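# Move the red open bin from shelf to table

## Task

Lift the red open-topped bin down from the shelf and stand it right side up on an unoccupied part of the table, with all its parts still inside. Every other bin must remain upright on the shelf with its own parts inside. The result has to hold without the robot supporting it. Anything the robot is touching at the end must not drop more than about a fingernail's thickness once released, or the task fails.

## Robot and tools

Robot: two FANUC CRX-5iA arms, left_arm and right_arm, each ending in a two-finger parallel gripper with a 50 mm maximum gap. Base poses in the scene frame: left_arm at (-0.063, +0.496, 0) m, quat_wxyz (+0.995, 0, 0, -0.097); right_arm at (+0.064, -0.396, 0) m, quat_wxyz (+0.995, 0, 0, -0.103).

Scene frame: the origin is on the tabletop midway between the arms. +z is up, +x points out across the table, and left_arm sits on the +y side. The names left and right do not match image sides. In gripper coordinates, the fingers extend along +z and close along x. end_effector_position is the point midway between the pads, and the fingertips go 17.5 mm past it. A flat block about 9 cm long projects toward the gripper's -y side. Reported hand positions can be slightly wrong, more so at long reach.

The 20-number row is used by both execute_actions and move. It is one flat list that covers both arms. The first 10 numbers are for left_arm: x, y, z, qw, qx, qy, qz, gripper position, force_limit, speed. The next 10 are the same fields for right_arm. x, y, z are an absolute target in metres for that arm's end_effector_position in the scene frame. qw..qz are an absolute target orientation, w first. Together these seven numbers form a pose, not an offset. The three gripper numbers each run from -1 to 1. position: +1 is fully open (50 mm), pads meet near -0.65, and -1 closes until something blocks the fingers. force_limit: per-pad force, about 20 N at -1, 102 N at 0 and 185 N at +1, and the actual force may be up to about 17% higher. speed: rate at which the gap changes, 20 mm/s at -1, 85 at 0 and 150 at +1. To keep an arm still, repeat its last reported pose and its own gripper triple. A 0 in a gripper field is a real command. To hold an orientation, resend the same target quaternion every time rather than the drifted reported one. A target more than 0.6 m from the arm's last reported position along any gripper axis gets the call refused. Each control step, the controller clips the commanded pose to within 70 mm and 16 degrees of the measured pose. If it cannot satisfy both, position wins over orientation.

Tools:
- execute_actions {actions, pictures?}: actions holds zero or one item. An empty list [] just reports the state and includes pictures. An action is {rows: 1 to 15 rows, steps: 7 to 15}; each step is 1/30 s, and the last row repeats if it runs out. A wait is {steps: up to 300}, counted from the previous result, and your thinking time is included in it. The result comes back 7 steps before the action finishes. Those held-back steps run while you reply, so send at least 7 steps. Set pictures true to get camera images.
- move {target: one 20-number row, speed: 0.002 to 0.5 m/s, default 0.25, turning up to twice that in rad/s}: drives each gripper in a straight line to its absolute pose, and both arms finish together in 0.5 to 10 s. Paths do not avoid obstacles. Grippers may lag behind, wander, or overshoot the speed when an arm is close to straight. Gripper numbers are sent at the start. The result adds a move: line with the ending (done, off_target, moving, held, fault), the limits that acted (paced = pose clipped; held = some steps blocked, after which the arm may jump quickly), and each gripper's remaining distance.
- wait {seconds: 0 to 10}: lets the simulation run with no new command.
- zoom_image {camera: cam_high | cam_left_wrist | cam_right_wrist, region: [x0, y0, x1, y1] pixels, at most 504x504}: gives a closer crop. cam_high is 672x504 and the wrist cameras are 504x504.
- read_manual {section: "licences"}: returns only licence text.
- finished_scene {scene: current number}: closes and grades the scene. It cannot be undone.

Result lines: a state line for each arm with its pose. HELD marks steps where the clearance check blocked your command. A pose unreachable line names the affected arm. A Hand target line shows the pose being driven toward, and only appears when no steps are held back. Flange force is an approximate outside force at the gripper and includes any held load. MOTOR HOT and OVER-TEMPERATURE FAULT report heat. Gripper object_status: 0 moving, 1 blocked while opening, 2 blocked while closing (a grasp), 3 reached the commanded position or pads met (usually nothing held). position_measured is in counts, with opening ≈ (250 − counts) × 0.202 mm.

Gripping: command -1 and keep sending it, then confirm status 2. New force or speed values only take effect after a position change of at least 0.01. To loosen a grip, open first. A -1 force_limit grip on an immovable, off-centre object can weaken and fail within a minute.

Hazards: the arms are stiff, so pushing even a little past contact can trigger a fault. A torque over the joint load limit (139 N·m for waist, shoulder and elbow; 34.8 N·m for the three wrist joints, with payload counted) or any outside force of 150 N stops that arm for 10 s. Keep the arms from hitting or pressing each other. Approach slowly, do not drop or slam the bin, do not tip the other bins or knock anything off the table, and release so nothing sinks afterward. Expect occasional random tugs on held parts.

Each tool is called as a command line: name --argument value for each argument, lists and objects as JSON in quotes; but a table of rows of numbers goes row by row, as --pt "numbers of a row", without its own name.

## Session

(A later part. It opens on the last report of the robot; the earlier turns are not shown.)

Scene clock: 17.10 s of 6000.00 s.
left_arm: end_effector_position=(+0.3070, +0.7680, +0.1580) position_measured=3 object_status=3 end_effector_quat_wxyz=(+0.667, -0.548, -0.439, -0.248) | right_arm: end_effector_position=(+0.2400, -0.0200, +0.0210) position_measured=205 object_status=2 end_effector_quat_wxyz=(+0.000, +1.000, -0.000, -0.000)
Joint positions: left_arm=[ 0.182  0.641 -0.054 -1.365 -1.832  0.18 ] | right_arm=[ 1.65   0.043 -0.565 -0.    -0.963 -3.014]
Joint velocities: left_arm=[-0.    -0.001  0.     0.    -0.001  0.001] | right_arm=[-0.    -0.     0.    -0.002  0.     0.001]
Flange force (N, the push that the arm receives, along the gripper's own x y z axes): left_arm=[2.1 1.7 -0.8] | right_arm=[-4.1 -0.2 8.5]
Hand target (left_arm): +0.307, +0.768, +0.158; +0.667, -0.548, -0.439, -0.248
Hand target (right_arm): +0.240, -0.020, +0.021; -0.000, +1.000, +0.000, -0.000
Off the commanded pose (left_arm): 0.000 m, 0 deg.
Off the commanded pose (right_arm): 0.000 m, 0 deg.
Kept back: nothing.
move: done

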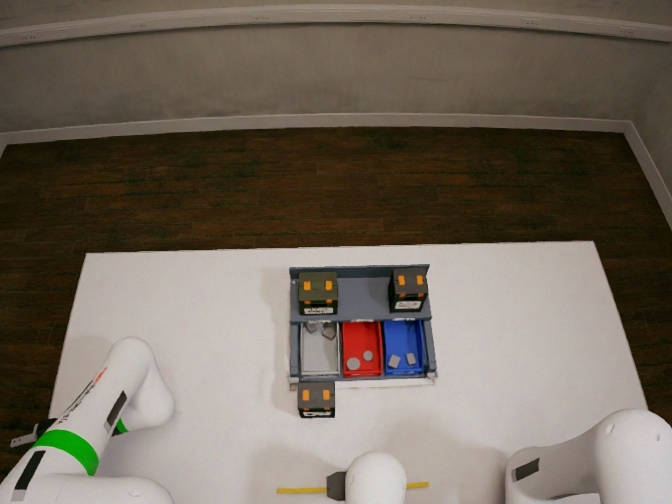

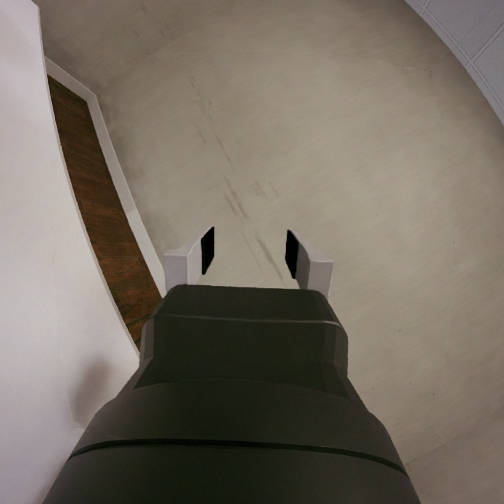

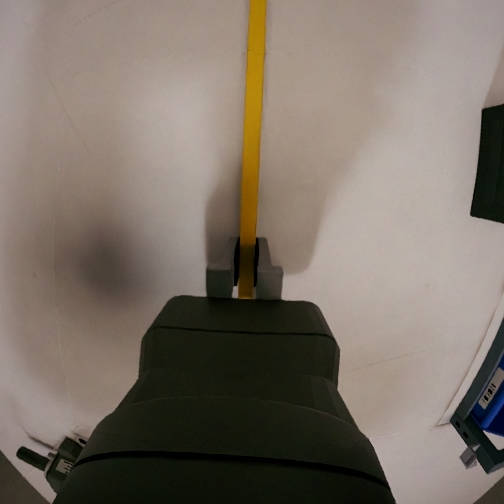

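execute_actions --actions '[{"rows":[[0.307,0.768,0.158,0.667,-0.548,-0.439,-0.248,1,0,0,0.24,-0.02,0.020,0,1,0,0,-1,-0.3,-0.5],[0.307,0.768,0.158,0.667,-0.548,-0.439,-0.248,1,0,0,0.24,-0.02,0.019,0,1,0,0,-1,-0.3,-0.5],[0.307,0.768,0.158,0.667,-0.548,-0.439,-0.248,1,0,0,0.24,-0.02,0.018,0,1,0,0,-1,-0.3,-0.5]],"steps":14}]'

Scene clock: 17.57 s of 6000.00 s.
left_arm: end_effector_position=(+0.3070, +0.7680, +0.1580) position_measured=3 object_status=3 end_effector_quat_wxyz=(+0.667, -0.548, -0.439, -0.248) | right_arm: end_effector_position=(+0.2401, -0.0197, +0.0184) position_measured=205 object_status=2 end_effector_quat_wxyz=(-0.000, +1.000, +0.000, +0.000)
Joint positions: left_arm=[ 0.182  0.641 -0.054 -1.365 -1.832  0.18 ] | right_arm=[ 1.65   0.047 -0.568  0.    -0.955 -3.014]
Joint velocities: left_arm=[ 0.     0.    -0.     0.     0.    -0.001] | right_arm=[ 0.     0.002 -0.002  0.001  0.002  0.   ]
Flange force (N, the push that the arm receives, along the gripper's own x y z axes): left_arm=[1.4 5.1 -2.8] | right_arm=[-14.7 14.8 -70.7]
Steps of this call (steps 1 to 7: nothing new was sent; steps 8 to 14: the first 7 steps of this action). Readings (end_effector_position | what the end effector reports):
8: left_arm (+0.3070, +0.7680, +0.1580) | right_arm (+0.2400, -0.0200, +0.0209) | left_arm position_measured=3 object_status=3 | right_arm position_measured=205 object_status=2
9: left_arm (+0.3070, +0.7680, +0.1580) | right_arm (+0.2400, -0.0199, +0.0202) | left_arm position_measured=3 object_status=3 | right_arm position_measured=205 object_status=2
11: left_arm (+0.3070, +0.7680, +0.1580) | right_arm (+0.2401, -0.0199, +0.0185) | left_arm position_measured=3 object_status=3 | right_arm position_measured=205 object_status=2
14: the state above

execute_actions --actions '[{"rows":[[0.307,0.768,0.158,0.667,-0.548,-0.439,-0.248,1,0,0,0.24,-0.02,0.0197,0,1,0,0,-1,-0.3,-0.5],[0.307,0.768,0.158,0.667,-0.548,-0.439,-0.248,1,0,0,0.24,-0.02,0.0197,0,1,0,0,-1,-0.3,-0.5],[0.307,0.768,0.158,0.667,-0.548,-0.439,-0.248,1,0,0,0.24,-0.02,0.0197,0,1,0,0,-0.05,0,0]],"steps":10}]'

move --target '[0.307,0.768,0.158,0.667,-0.548,-0.439,-0.248,1,0,0,0.245,-0.03,0.06,0,1,0,0,-0.05,0,0]' --speed 0.15

move --target '[0.307,0.768,0.158,0.667,-0.548,-0.439,-0.248,1,0,0,0.535,-0.066,0.078,0,1,0,0,-0.05,0,0]' --speed 0.3

zoom_image --camera "cam_right_wrist" --region '[150, 130, 350, 300]'

Scene clock: 18.23 s of 6000.00 s.
left_arm: end_effector_position=(+0.3070, +0.7680, +0.1580) position_measured=3 object_status=3 end_effector_quat_wxyz=(+0.667, -0.548, -0.439, -0.248) | right_arm: end_effector_position=(+0.2398, -0.0205, +0.0187) position_measured=196 object_status=0 end_effector_quat_wxyz=(+0.001, +1.000, -0.000, -0.000)
Joint positions: left_arm=[ 0.182  0.641 -0.054 -1.365 -1.832  0.18 ] | right_arm=[ 1.65   0.046 -0.568 -0.001 -0.958 -3.014]
Joint velocities: left_arm=[-0.     0.    -0.    -0.     0.    -0.001] | right_arm=[ 0.    -0.007  0.003 -0.004 -0.044  0.   ]
Flange force (N, the push that the arm receives, along the gripper's own x y z axes): left_arm=[-0.7 6.1 -1.4] | right_arm=[-5.3 -2.5 -13.4]
Off your previous action's commanded pose (left_arm): 0.000 m, 0 deg at its last step (step 7 of this call).
Off your previous action's commanded pose (right_arm): 0.000 m, 0 deg at its last step (step 7 of this call).
Steps of this call (steps 1 to 7: the last 7 steps of your previous action; steps 8 to 17: nothing new was sent; steps 18 to 20: the first 3 steps of this action). Readings (end_effector_position | what the end effector reports):
18: left_arm (+0.3070, +0.7680, +0.1580) | right_arm (+0.2400, -0.0199, +0.0181) | left_arm position_measured=3 object_status=3 | right_arm position_measured=205 object_status=2
19: left_arm (+0.3070, +0.7680, +0.1580) | right_arm (+0.2400, -0.0200, +0.0186) | left_arm position_measured=3 object_status=3 | right_arm position_measured=205 object_status=2
20: the state above

Scene clock: 19.30 s of 6000.00 s.
left_arm: end_effector_position=(+0.3070, +0.7680, +0.1580) position_measured=3 object_status=3 end_effector_quat_wxyz=(+0.667, -0.548, -0.439, -0.248) | right_arm: end_effector_position=(+0.2450, -0.0301, +0.0601) position_measured=160 object_status=3 end_effector_quat_wxyz=(+0.000, +1.000, +0.000, +0.000)
Joint positions: left_arm=[ 0.182  0.641 -0.054 -1.365 -1.832  0.18 ] | right_arm=[ 1.633 -0.033 -0.535  0.    -1.069 -2.997]
Joint velocities: left_arm=[-0.  0.  0. -0. -0.  0.] | right_arm=[-0.     0.    -0.001 -0.     0.001 -0.   ]
Flange force (N, the push that the arm receives, along the gripper's own x y z axes): left_arm=[0.2 3.7 -2.6] | right_arm=[-3.0 -1.4 5.1]
Hand target (left_arm): +0.307, +0.768, +0.158; +0.667, -0.548, -0.439, -0.248
Hand target (right_arm): +0.245, -0.030, +0.060; +0.000, +1.000, -0.000, +0.000
Off your previous action's commanded pose (left_arm): 0.000 m, 0 deg at its last step (step 7 of this call).
Off your previous action's commanded pose (right_arm): 0.000 m, 0 deg at its last step (step 7 of this call).
Off the commanded pose (left_arm): 0.000 m, 0 deg.
Off the commanded pose (right_arm): 0.000 m, 0 deg.
Kept back: nothing.
move: done

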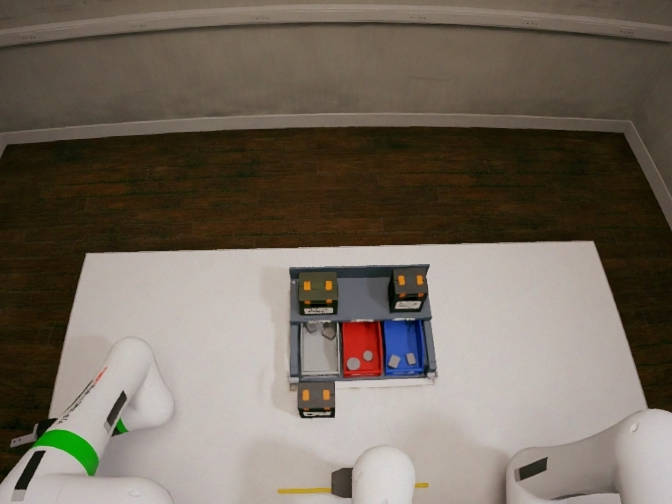

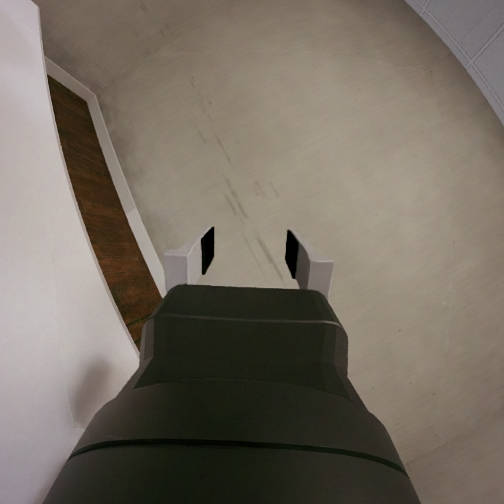

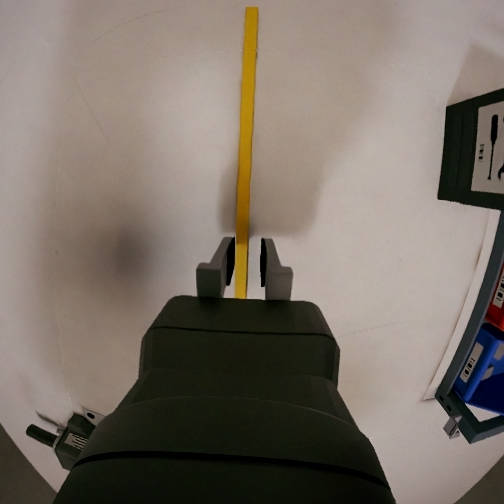

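Scene clock: 20.70 s of 6000.00 s.
left_arm: end_effector_position=(+0.3070, +0.7680, +0.1580) position_measured=3 object_status=3 end_effector_quat_wxyz=(+0.667, -0.548, -0.439, -0.248) | right_arm: end_effector_position=(+0.5352, -0.0667, +0.0780) position_measured=160 object_status=3 end_effector_quat_wxyz=(+0.000, +1.000, -0.000, -0.000)
Joint positions: left_arm=[ 0.182  0.641 -0.054 -1.365 -1.832  0.18 ] | right_arm=[ 1.014  0.368 -0.018  0.    -1.186 -2.378]
Joint velocities: left_arm=[-0.    -0.     0.     0.     0.     0.001] | right_arm=[-0.     0.001  0.     0.    -0.    -0.001]
Flange force (N, the push that the arm receives, along the gripper's own x y z axes): left_arm=[0.2 3.7 -4.1] | right_arm=[-1.0 -1.4 4.0]
Hand target (left_arm): +0.307, +0.768, +0.158; +0.667, -0.548, -0.439, -0.248
Hand target (right_arm): +0.535, -0.067, +0.078; +0.000, +1.000, -0.000, -0.000
Off the commanded pose (left_arm): 0.000 m, 0 deg.
Off the commanded pose (right_arm): 0.001 m, 0 deg.
Kept back: nothing.
move: done

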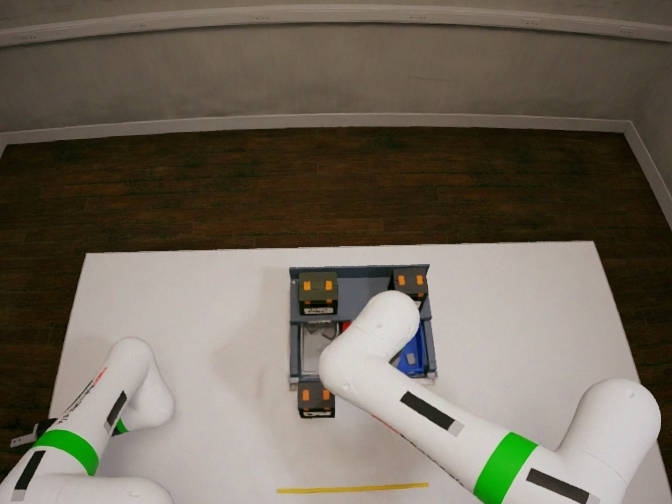

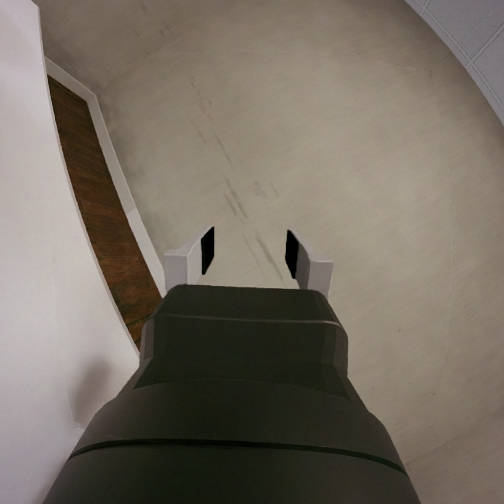

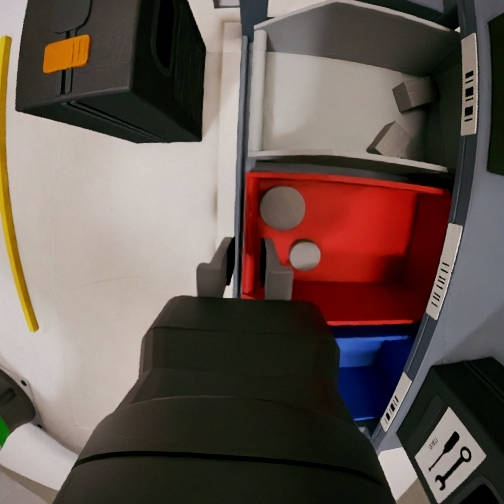

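Region (150, 130, 350, 300) of cam_right_wrist's 504x504 image, scaled by 2.520, with more detail than that image has; it fills the top 428 rows of this view, and the rest is white.

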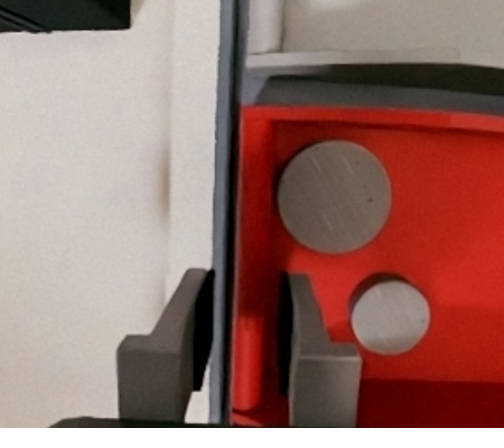

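move --target '[0.307,0.768,0.158,0.667,-0.548,-0.439,-0.248,1,0,0,0.5365,-0.069,0.053,0,1,0,0,-0.12,0,0]' --speed 0.035

zoom_image --camera "cam_right_wrist" --region '[150, 130, 350, 300]'

Scene clock: 21.90 s of 6000.00 s.
left_arm: end_effector_position=(+0.3070, +0.7680, +0.1580) position_measured=3 object_status=3 end_effector_quat_wxyz=(+0.667, -0.548, -0.439, -0.248) | right_arm: end_effector_position=(+0.5365, -0.0690, +0.0529) position_measured=171 object_status=3 end_effector_quat_wxyz=(-0.000, +1.000, +0.000, -0.000)
Joint positions: left_arm=[ 0.182  0.641 -0.054 -1.365 -1.832  0.18 ] | right_arm=[ 1.01   0.392 -0.048 -0.    -1.131 -2.373]
Joint velocities: left_arm=[ 0.  0. -0.  0.  0.  0.] | right_arm=[ 0.  0. -0.  0.  0.  0.]
Flange force (N, the push that the arm receives, along the gripper's own x y z axes): left_arm=[1.5 5.1 -2.6] | right_arm=[2.7 -3.9 5.6]
Hand target (left_arm): +0.307, +0.768, +0.158; +0.667, -0.548, -0.439, -0.248
Hand target (right_arm): +0.537, -0.069, +0.053; -0.000, +1.000, +0.000, -0.000
Off the commanded pose (left_arm): 0.000 m, 0 deg.
Off the commanded pose (right_arm): 0.000 m, 0 deg.
Kept back: nothing.
move: done

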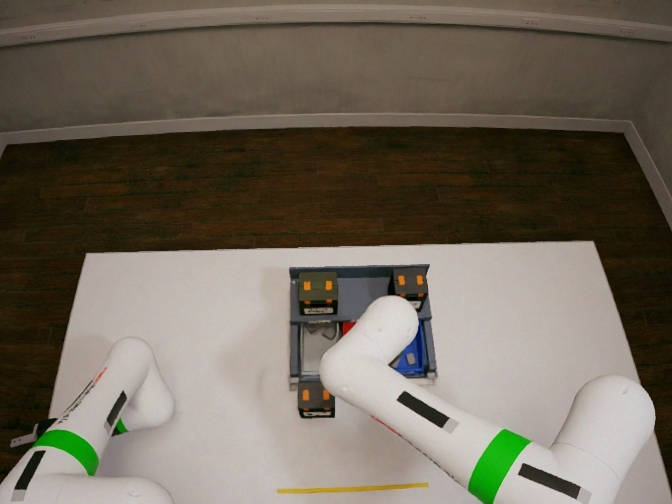

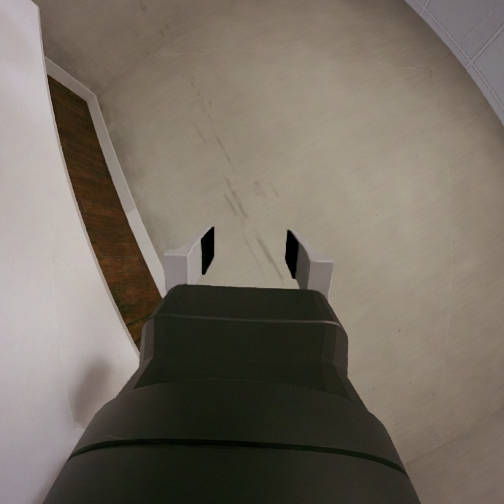

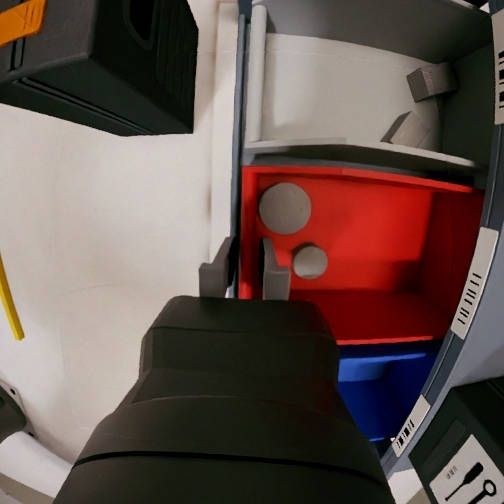

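Region (150, 130, 350, 300) of cam_right_wrist's 504x504 image, scaled by 2.520, with more detail than that image has; it fills the top 428 rows of this view, and the rest is white.

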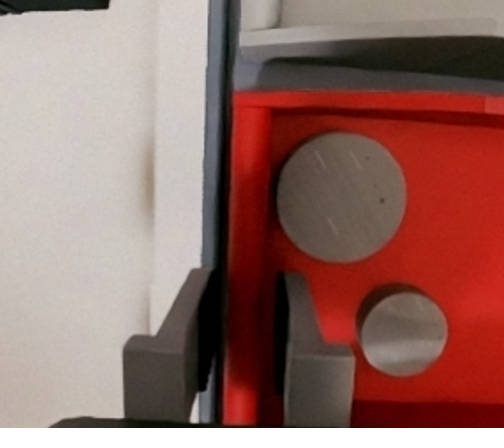

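move --target '[0.307,0.768,0.158,0.667,-0.548,-0.439,-0.248,1,0,0,0.5358,-0.069,0.042,0,1,0,0,-0.2,0,0]' --speed 0.015

Scene clock: 23.10 s of 6000.00 s.
left_arm: end_effector_position=(+0.3070, +0.7680, +0.1580) position_measured=3 object_status=3 end_effector_quat_wxyz=(+0.667, -0.548, -0.439, -0.248) | right_arm: end_effector_position=(+0.5358, -0.0690, +0.0420) position_measured=182 object_status=3 end_effector_quat_wxyz=(-0.000, +1.000, -0.000, -0.000)
Joint positions: left_arm=[ 0.182  0.641 -0.054 -1.365 -1.832  0.18 ] | right_arm=[ 1.01   0.402 -0.062 -0.    -1.107 -2.374]
Joint velocities: left_arm=[-0.    -0.    -0.    -0.     0.     0.001] | right_arm=[-0.    -0.    -0.     0.002  0.001 -0.002]
Flange force (N, the push that the arm receives, along the gripper's own x y z axes): left_arm=[1.9 5.3 -2.4] | right_arm=[-1.6 -1.5 4.2]
Hand target (left_arm): +0.307, +0.768, +0.158; +0.667, -0.548, -0.439, -0.248
Hand target (right_arm): +0.536, -0.069, +0.042; -0.000, +1.000, +0.000, -0.000
Off the commanded pose (left_arm): 0.000 m, 0 deg.
Off the commanded pose (right_arm): 0.000 m, 0 deg.
Kept back: nothing.
move: done

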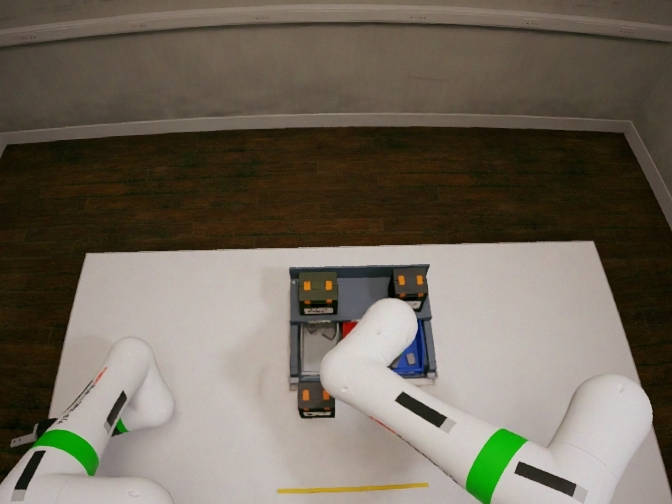

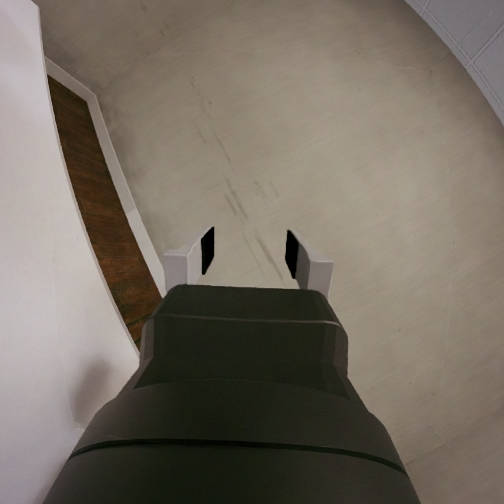

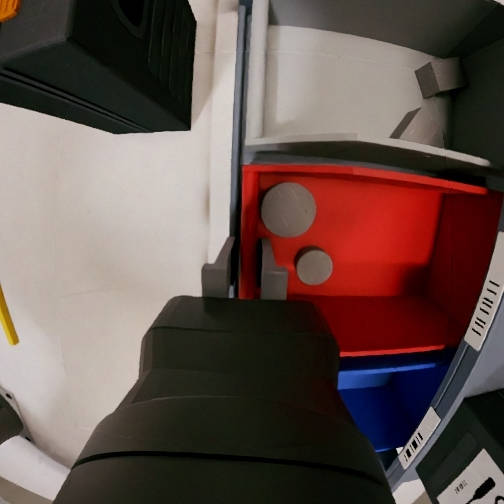

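move --target '[0.307,0.768,0.158,0.667,-0.548,-0.439,-0.248,1,0,0,0.5358,-0.069,0.042,0,1,0,0,-1,0.3,-0.5]'

move --target '[0.307,0.768,0.158,0.667,-0.548,-0.439,-0.248,1,0,0,0.5358,-0.069,0.054,0,1,0,0,-1,0.3,-0.5]' --speed 0.02

move --target '[0.307,0.768,0.158,0.667,-0.548,-0.439,-0.248,1,0,0,0.525,-0.069,0.057,0,1,0,0,-1,0.3,-0.5]' --speed 0.015

Scene clock: 24.13 s of 6000.00 s.
left_arm: end_effector_position=(+0.3070, +0.7680, +0.1580) position_measured=3 object_status=3 end_effector_quat_wxyz=(+0.667, -0.548, -0.439, -0.248) | right_arm: end_effector_position=(+0.5358, -0.0690, +0.0420) position_measured=211 object_status=2 end_effector_quat_wxyz=(-0.000, +1.000, -0.000, -0.000)
Joint positions: left_arm=[ 0.182  0.641 -0.054 -1.365 -1.832  0.18 ] | right_arm=[ 1.01   0.402 -0.062 -0.    -1.107 -2.374]
Joint velocities: left_arm=[ 0. -0.  0. -0. -0.  0.] | right_arm=[-0.     0.    -0.001 -0.001 -0.    -0.001]
Flange force (N, the push that the arm receives, along the gripper's own x y z axes): left_arm=[2.6 4.4 -1.5] | right_arm=[-1.2 -1.6 2.6]
Hand target (left_arm): +0.307, +0.768, +0.158; +0.667, -0.548, -0.439, -0.248
Hand target (right_arm): +0.536, -0.069, +0.042; +0.000, +1.000, -0.000, -0.000
Off the commanded pose (left_arm): 0.000 m, 0 deg.
Off the commanded pose (right_arm): 0.000 m, 0 deg.
Kept back: nothing.
move: done

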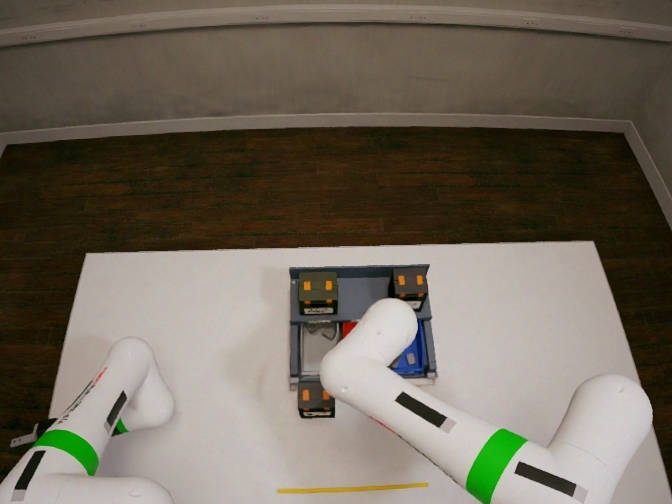

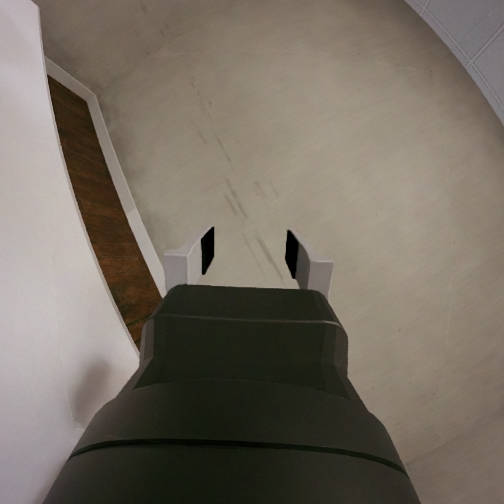

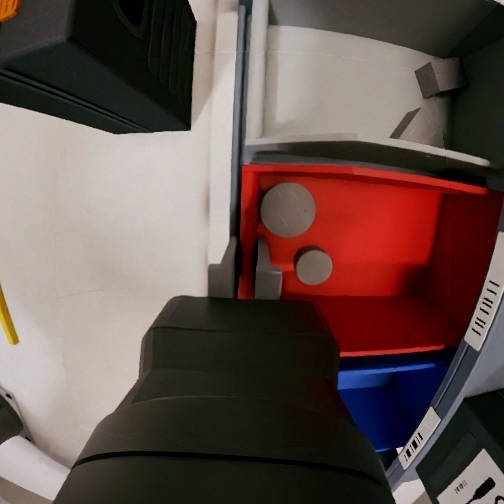

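Scene clock: 24.97 s of 6000.00 s.
left_arm: end_effector_position=(+0.3070, +0.7680, +0.1580) position_measured=3 object_status=3 end_effector_quat_wxyz=(+0.667, -0.548, -0.439, -0.248) | right_arm: end_effector_position=(+0.5358, -0.0690, +0.0540) position_measured=211 object_status=2 end_effector_quat_wxyz=(-0.000, +1.000, -0.000, +0.000)
Joint positions: left_arm=[ 0.182  0.641 -0.054 -1.365 -1.832  0.18 ] | right_arm=[ 1.01   0.389 -0.049  0.    -1.133 -2.374]
Joint velocities: left_arm=[-0.     0.    -0.     0.     0.001  0.001] | right_arm=[-0.     0.     0.001  0.001 -0.001  0.001]
Flange force (N, the push that the arm receives, along the gripper's own x y z axes): left_arm=[0.9 4.6 -3.9] | right_arm=[-2.2 -0.7 7.3]
Hand target (left_arm): +0.307, +0.768, +0.158; +0.667, -0.548, -0.439, -0.248
Hand target (right_arm): +0.536, -0.069, +0.054; +0.000, +1.000, -0.000, +0.000
Off the commanded pose (left_arm): 0.000 m, 0 deg.
Off the commanded pose (right_arm): 0.000 m, 0 deg.
Kept back: nothing.
move: done

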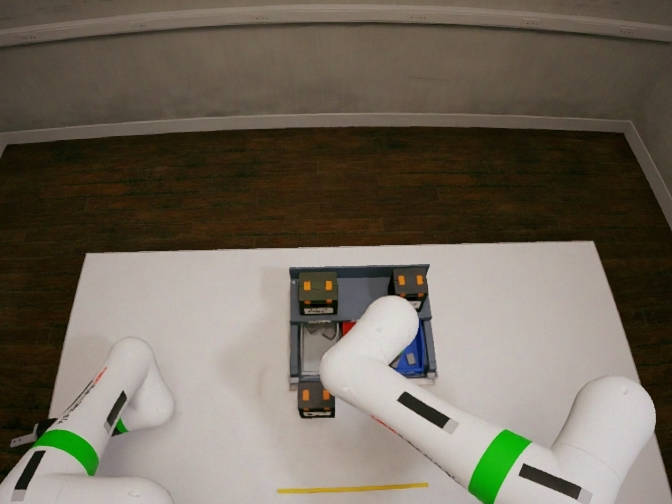

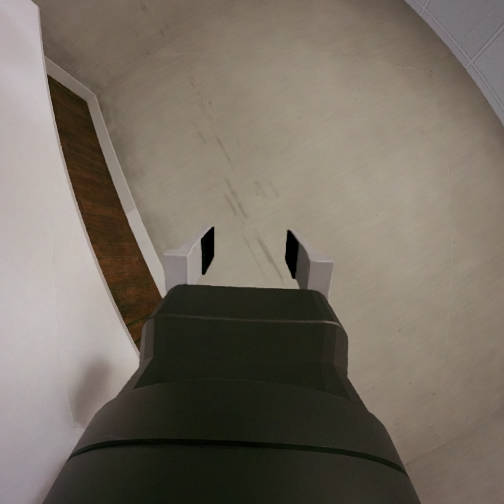

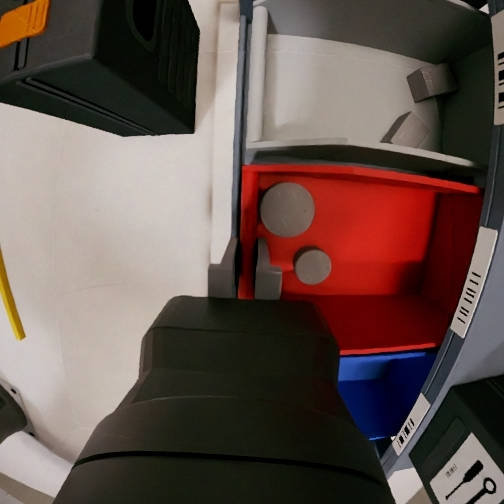

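Scene clock: 25.93 s of 6000.00 s.
left_arm: end_effector_position=(+0.3070, +0.7680, +0.1580) position_measured=3 object_status=3 end_effector_quat_wxyz=(+0.667, -0.548, -0.439, -0.248) | right_arm: end_effector_position=(+0.5250, -0.0690, +0.0570) position_measured=211 object_status=2 end_effector_quat_wxyz=(+0.000, +1.000, +0.000, +0.000)
Joint positions: left_arm=[ 0.182  0.641 -0.054 -1.365 -1.832  0.18 ] | right_arm=[ 1.025  0.365 -0.074  0.    -1.131 -2.389]
Joint velocities: left_arm=[ 0.    -0.001 -0.    -0.001  0.001  0.   ] | right_arm=[-0.    -0.     0.001  0.001  0.     0.   ]
Flange force (N, the push that the arm receives, along the gripper's own x y z axes): left_arm=[0.7 4.9 -2.0] | right_arm=[-2.7 -0.7 8.3]
Hand target (left_arm): +0.307, +0.768, +0.158; +0.667, -0.548, -0.439, -0.248
Hand target (right_arm): +0.525, -0.069, +0.057; -0.000, +1.000, +0.000, +0.000
Off the commanded pose (left_arm): 0.000 m, 0 deg.
Off the commanded pose (right_arm): 0.000 m, 0 deg.
Kept back: nothing.
move: done

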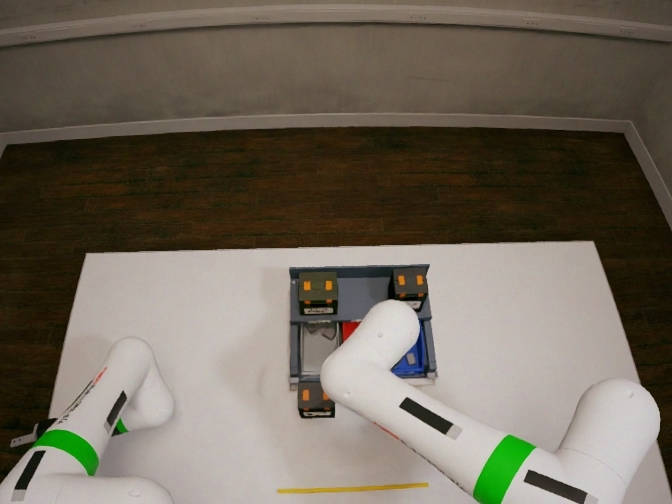

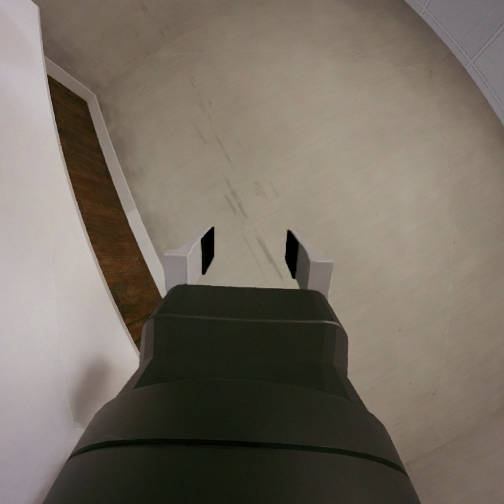

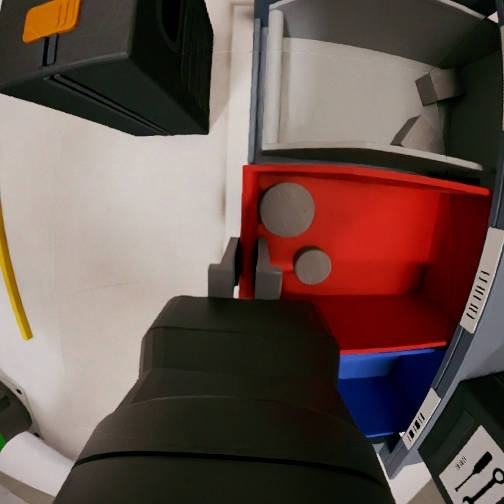

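Over the lip. Pull out with a gentle rise, then shift and set down.

move --target '[0.307,0.768,0.158,0.667,-0.548,-0.439,-0.248,1,0,0,0.345,-0.069,0.066,0,1,0,0,-1,0.3,-0.5]' --speed 0.09

move --target '[0.307,0.768,0.158,0.667,-0.548,-0.439,-0.248,1,0,0,0.305,-0.11,0.046,0,1,0,0,-1,0.3,-0.5]' --speed 0.08

move --target '[0.307,0.768,0.158,0.667,-0.548,-0.439,-0.248,1,0,0,0.305,-0.11,0.038,0,1,0,0,-1,0.3,-0.5]' --speed 0.012

Scene clock: 29.97 s of 6000.00 s.
left_arm: end_effector_position=(+0.3070, +0.7680, +0.1580) position_measured=3 object_status=3 end_effector_quat_wxyz=(+0.667, -0.548, -0.439, -0.248) | right_arm: end_effector_position=(+0.3448, -0.0686, +0.0660) position_measured=211 object_status=2 end_effector_quat_wxyz=(-0.000, +1.000, -0.000, -0.000)
Joint positions: left_arm=[ 0.182  0.641 -0.054 -1.365 -1.832  0.18 ] | right_arm=[ 1.35   0.028 -0.458 -0.    -1.085 -2.713]
Joint velocities: left_arm=[-0.    -0.001 -0.     0.     0.002 -0.   ] | right_arm=[-0.    -0.     0.001  0.001  0.001 -0.001]
Flange force (N, the push that the arm receives, along the gripper's own x y z axes): left_arm=[-0.3 3.3 -1.4] | right_arm=[-2.7 -0.9 7.9]
Hand target (left_arm): +0.307, +0.768, +0.158; +0.667, -0.548, -0.439, -0.248
Hand target (right_arm): +0.345, -0.069, +0.066; -0.000, +1.000, +0.000, +0.000
Off the commanded pose (left_arm): 0.000 m, 0 deg.
Off the commanded pose (right_arm): 0.001 m, 0 deg.
Kept back: nothing.
move: done

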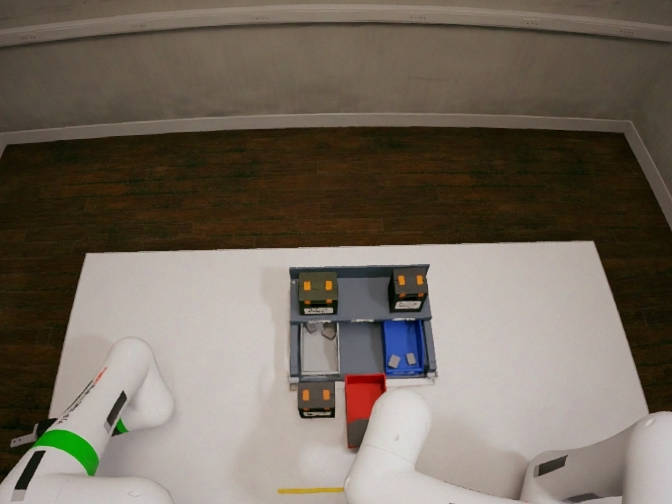

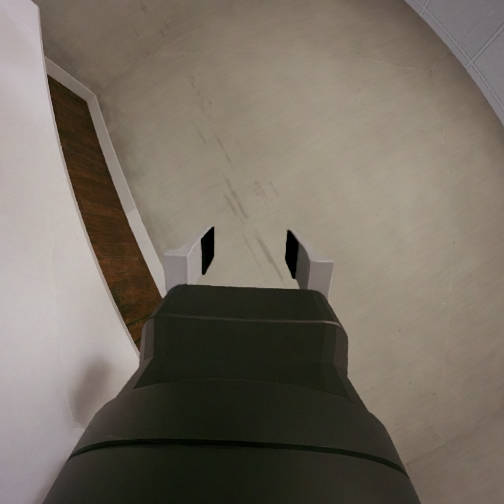

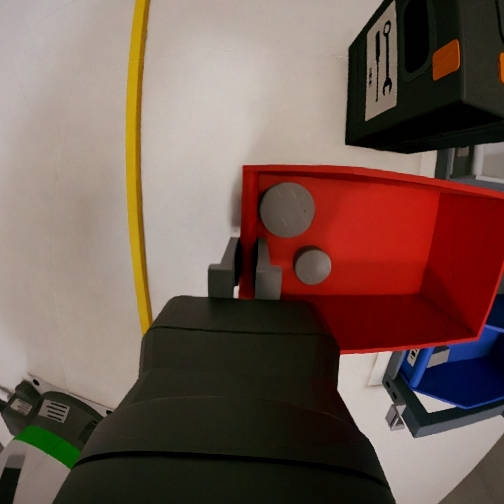

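Scene clock: 31.00 s of 6000.00 s.
left_arm: end_effector_position=(+0.3070, +0.7680, +0.1580) position_measured=3 object_status=3 end_effector_quat_wxyz=(+0.667, -0.548, -0.439, -0.248) | right_arm: end_effector_position=(+0.3049, -0.1099, +0.0460) position_measured=211 object_status=2 end_effector_quat_wxyz=(-0.000, +1.000, -0.000, -0.000)
Joint positions: left_arm=[ 0.182  0.641 -0.054 -1.365 -1.832  0.18 ] | right_arm=[ 1.407 -0.096 -0.631 -0.    -1.036 -2.771]
Joint velocities: left_arm=[ 0.    -0.     0.     0.     0.001 -0.001] | right_arm=[ 0.    -0.001  0.001  0.002  0.    -0.001]
Flange force (N, the push that the arm receives, along the gripper's own x y z axes): left_arm=[0.4 5.4 -2.1] | right_arm=[-1.2 -1.7 9.4]
Hand target (left_arm): +0.307, +0.768, +0.158; +0.667, -0.548, -0.439, -0.248
Hand target (right_arm): +0.305, -0.110, +0.046; -0.000, +1.000, +0.000, -0.000
Off the commanded pose (left_arm): 0.000 m, 0 deg.
Off the commanded pose (right_arm): 0.000 m, 0 deg.
Kept back: nothing.
move: done

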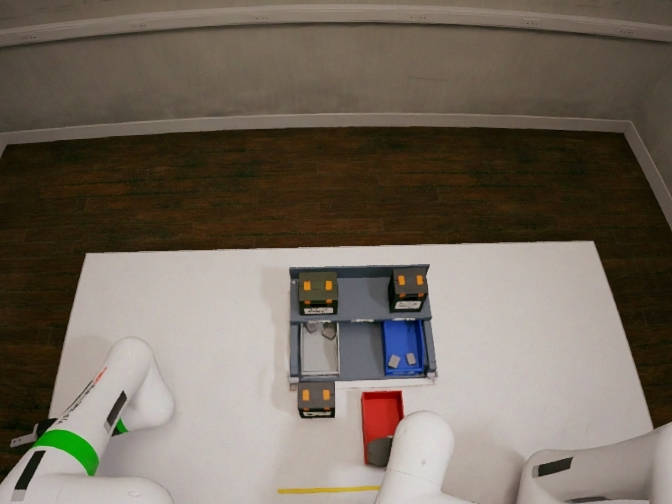

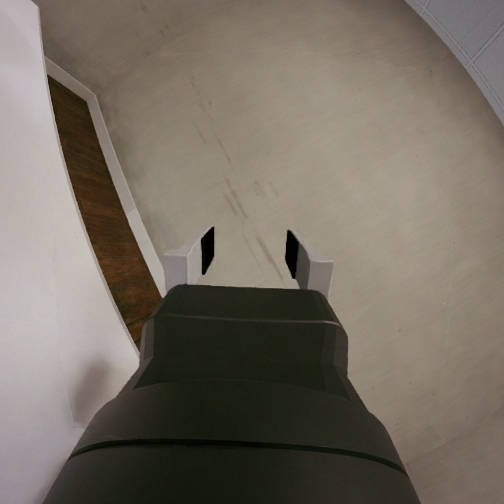

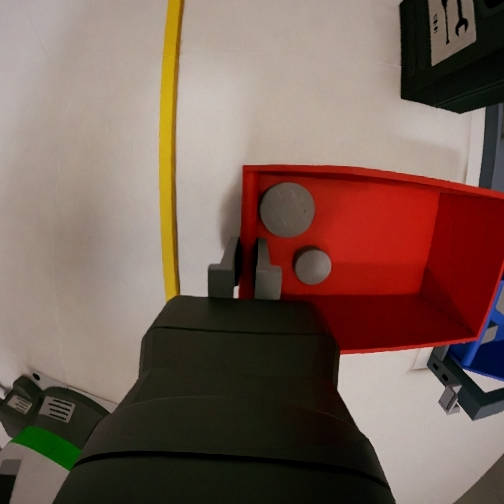

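Scene clock: 31.90 s of 6000.00 s.
left_arm: end_effector_position=(+0.3070, +0.7680, +0.1580) position_measured=3 object_status=3 end_effector_quat_wxyz=(+0.667, -0.548, -0.439, -0.248) | right_arm: end_effector_position=(+0.3050, -0.1100, +0.0380) position_measured=211 object_status=2 end_effector_quat_wxyz=(-0.000, +1.000, +0.000, +0.000)
Joint positions: left_arm=[ 0.182  0.641 -0.054 -1.365 -1.832  0.18 ] | right_arm=[ 1.407 -0.083 -0.641  0.    -1.013 -2.771]
Joint velocities: left_arm=[-0. -0.  0.  0. -0.  0.] | right_arm=[-0.     0.     0.     0.003  0.    -0.   ]
Flange force (N, the push that the arm receives, along the gripper's own x y z axes): left_arm=[1.4 4.2 -2.2] | right_arm=[-1.5 -1.7 7.9]
Hand target (left_arm): +0.307, +0.768, +0.158; +0.667, -0.548, -0.439, -0.248
Hand target (right_arm): +0.305, -0.110, +0.038; -0.000, +1.000, +0.000, -0.000
Off the commanded pose (left_arm): 0.000 m, 0 deg.
Off the commanded pose (right_arm): 0.000 m, 0 deg.
Kept back: nothing.
move: done

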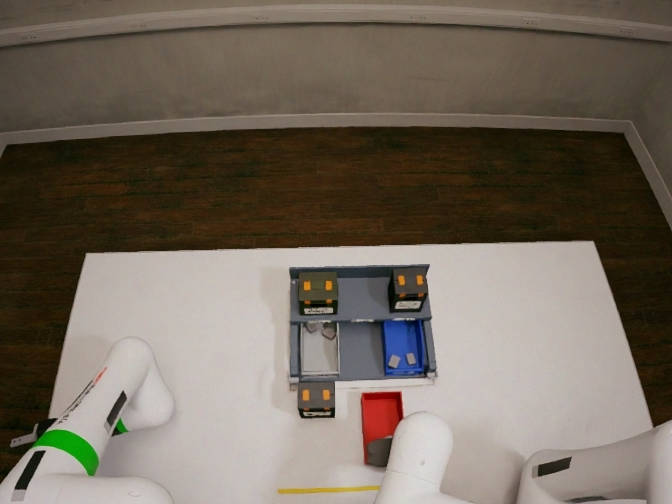

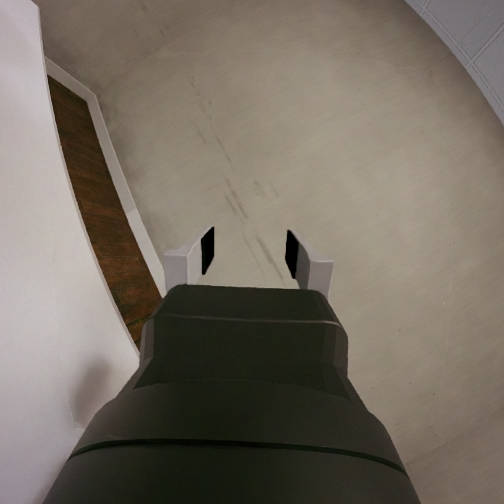

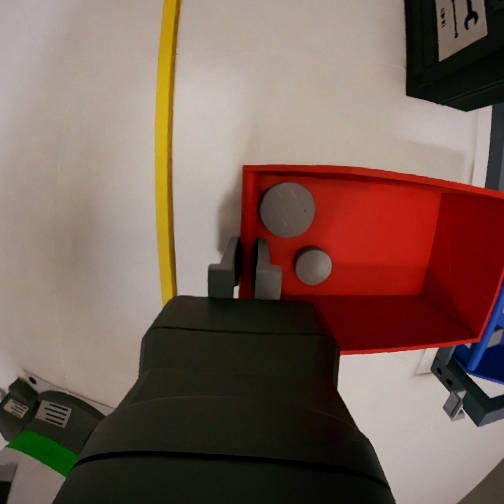

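Rear is touching; lower 2 mm and release.

execute_actions --actions '[{"rows":[[0.307,0.768,0.158,0.667,-0.548,-0.439,-0.248,1,0,0,0.305,-0.11,0.0375,0,1,0,0,-1,0.3,-0.5],[0.307,0.768,0.158,0.667,-0.548,-0.439,-0.248,1,0,0,0.305,-0.11,0.037,0,1,0,0,-1,0.3,-0.5],[0.307,0.768,0.158,0.667,-0.548,-0.439,-0.248,1,0,0,0.305,-0.11,0.0365,0,1,0,0,-1,0.3,-0.5],[0.307,0.768,0.158,0.667,-0.548,-0.439,-0.248,1,0,0,0.305,-0.11,0.036,0,1,0,0,-1,0.3,-0.5],[0.307,0.768,0.158,0.667,-0.548,-0.439,-0.248,1,0,0,0.305,-0.11,0.036,0,1,0,0,-1,0.3,-0.5],[0.307,0.768,0.158,0.667,-0.548,-0.439,-0.248,1,0,0,0.305,-0.11,0.036,0,1,0,0,-1,0.3,-0.5],[0.307,0.768,0.158,0.667,-0.548,-0.439,-0.248,1,0,0,0.305,-0.11,0.036,0,1,0,0,-0.15,0,-0.5]],"steps":14}]'

move --target '[0.307,0.768,0.158,0.667,-0.548,-0.439,-0.248,1,0,0,0.305,-0.11,0.095,0,1,0,0,-0.15,0,-0.5]' --speed 0.12

Scene clock: 32.67 s of 6000.00 s.
left_arm: end_effector_position=(+0.3070, +0.7680, +0.1580) position_measured=3 object_status=3 end_effector_quat_wxyz=(+0.667, -0.548, -0.439, -0.248) | right_arm: end_effector_position=(+0.3050, -0.1100, +0.0360) position_measured=206 object_status=0 end_effector_quat_wxyz=(+0.000, +1.000, +0.000, -0.000)
Joint positions: left_arm=[ 0.182  0.641 -0.054 -1.365 -1.832  0.18 ] | right_arm=[ 1.407 -0.08  -0.644  0.    -1.007 -2.771]
Joint velocities: left_arm=[-0.    -0.001  0.    -0.     0.001 -0.001] | right_arm=[-0.    -0.    -0.     0.002  0.001  0.002]
Flange force (N, the push that the arm receives, along the gripper's own x y z axes): left_arm=[-0.6 4.0 -2.2] | right_arm=[-5.3 -1.6 7.8]
Steps of this call (steps 1 to 16: nothing new was sent; steps 17 to 23: the first 7 steps of this action). Readings (end_effector_position | what the end effector reports):
17: left_arm (+0.3070, +0.7680, +0.1580) | right_arm (+0.3050, -0.1100, +0.0379) | left_arm position_measured=3 object_status=3 | right_arm position_measured=211 object_status=2
18: left_arm (+0.3070, +0.7680, +0.1580) | right_arm (+0.3050, -0.1100, +0.0376) | left_arm position_measured=3 object_status=3 | right_arm position_measured=211 object_status=2
20: left_arm (+0.3070, +0.7680, +0.1580) | right_arm (+0.3050, -0.1100, +0.0366) | left_arm position_measured=3 object_status=3 | right_arm position_measured=211 object_status=2
23: the state above

Scene clock: 33.80 s of 6000.00 s.
left_arm: end_effector_position=(+0.3070, +0.7680, +0.1580) position_measured=3 object_status=3 end_effector_quat_wxyz=(+0.667, -0.548, -0.439, -0.248) | right_arm: end_effector_position=(+0.3050, -0.1102, +0.0951) position_measured=175 object_status=3 end_effector_quat_wxyz=(+0.000, +1.000, -0.000, +0.000)
Joint positions: left_arm=[ 0.182  0.641 -0.054 -1.365 -1.832  0.18 ] | right_arm=[ 1.407 -0.161 -0.559  0.    -1.173 -2.771]
Joint velocities: left_arm=[ 0.    -0.     0.    -0.     0.001  0.   ] | right_arm=[ 0.    -0.    -0.     0.002 -0.     0.001]
Flange force (N, the push that the arm receives, along the gripper's own x y z axes): left_arm=[-0.6 5.2 -1.1] | right_arm=[-2.1 -2.5 5.2]
Hand target (left_arm): +0.307, +0.768, +0.158; +0.667, -0.548, -0.439, -0.248
Hand target (right_arm): +0.305, -0.110, +0.095; +0.000, +1.000, -0.000, +0.000
Off your previous action's commanded pose (left_arm): 0.000 m, 0 deg at its last step (step 7 of this call).
Off your previous action's commanded pose (right_arm): 0.000 m, 0 deg at its last step (step 7 of this call).
Off the commanded pose (left_arm): 0.000 m, 0 deg.
Off the commanded pose (right_arm): 0.000 m, 0 deg.
Kept back: nothing.
move: done

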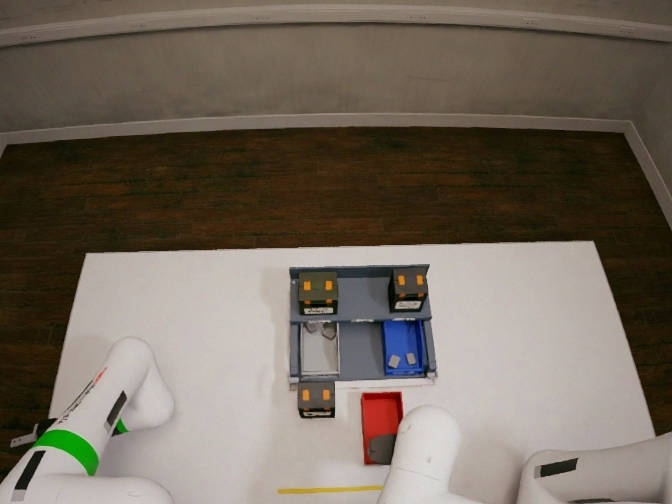

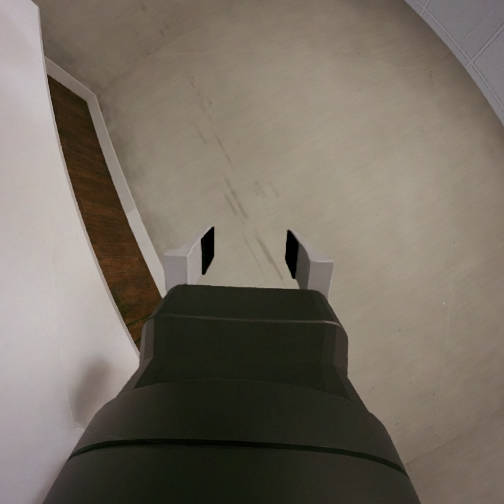

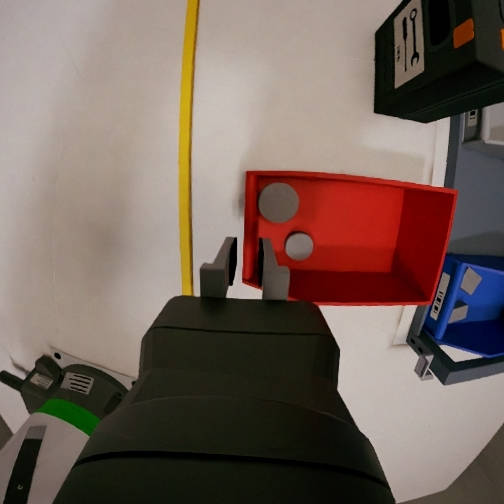

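finished_scene --scene 2

The scene is finished: the task was done.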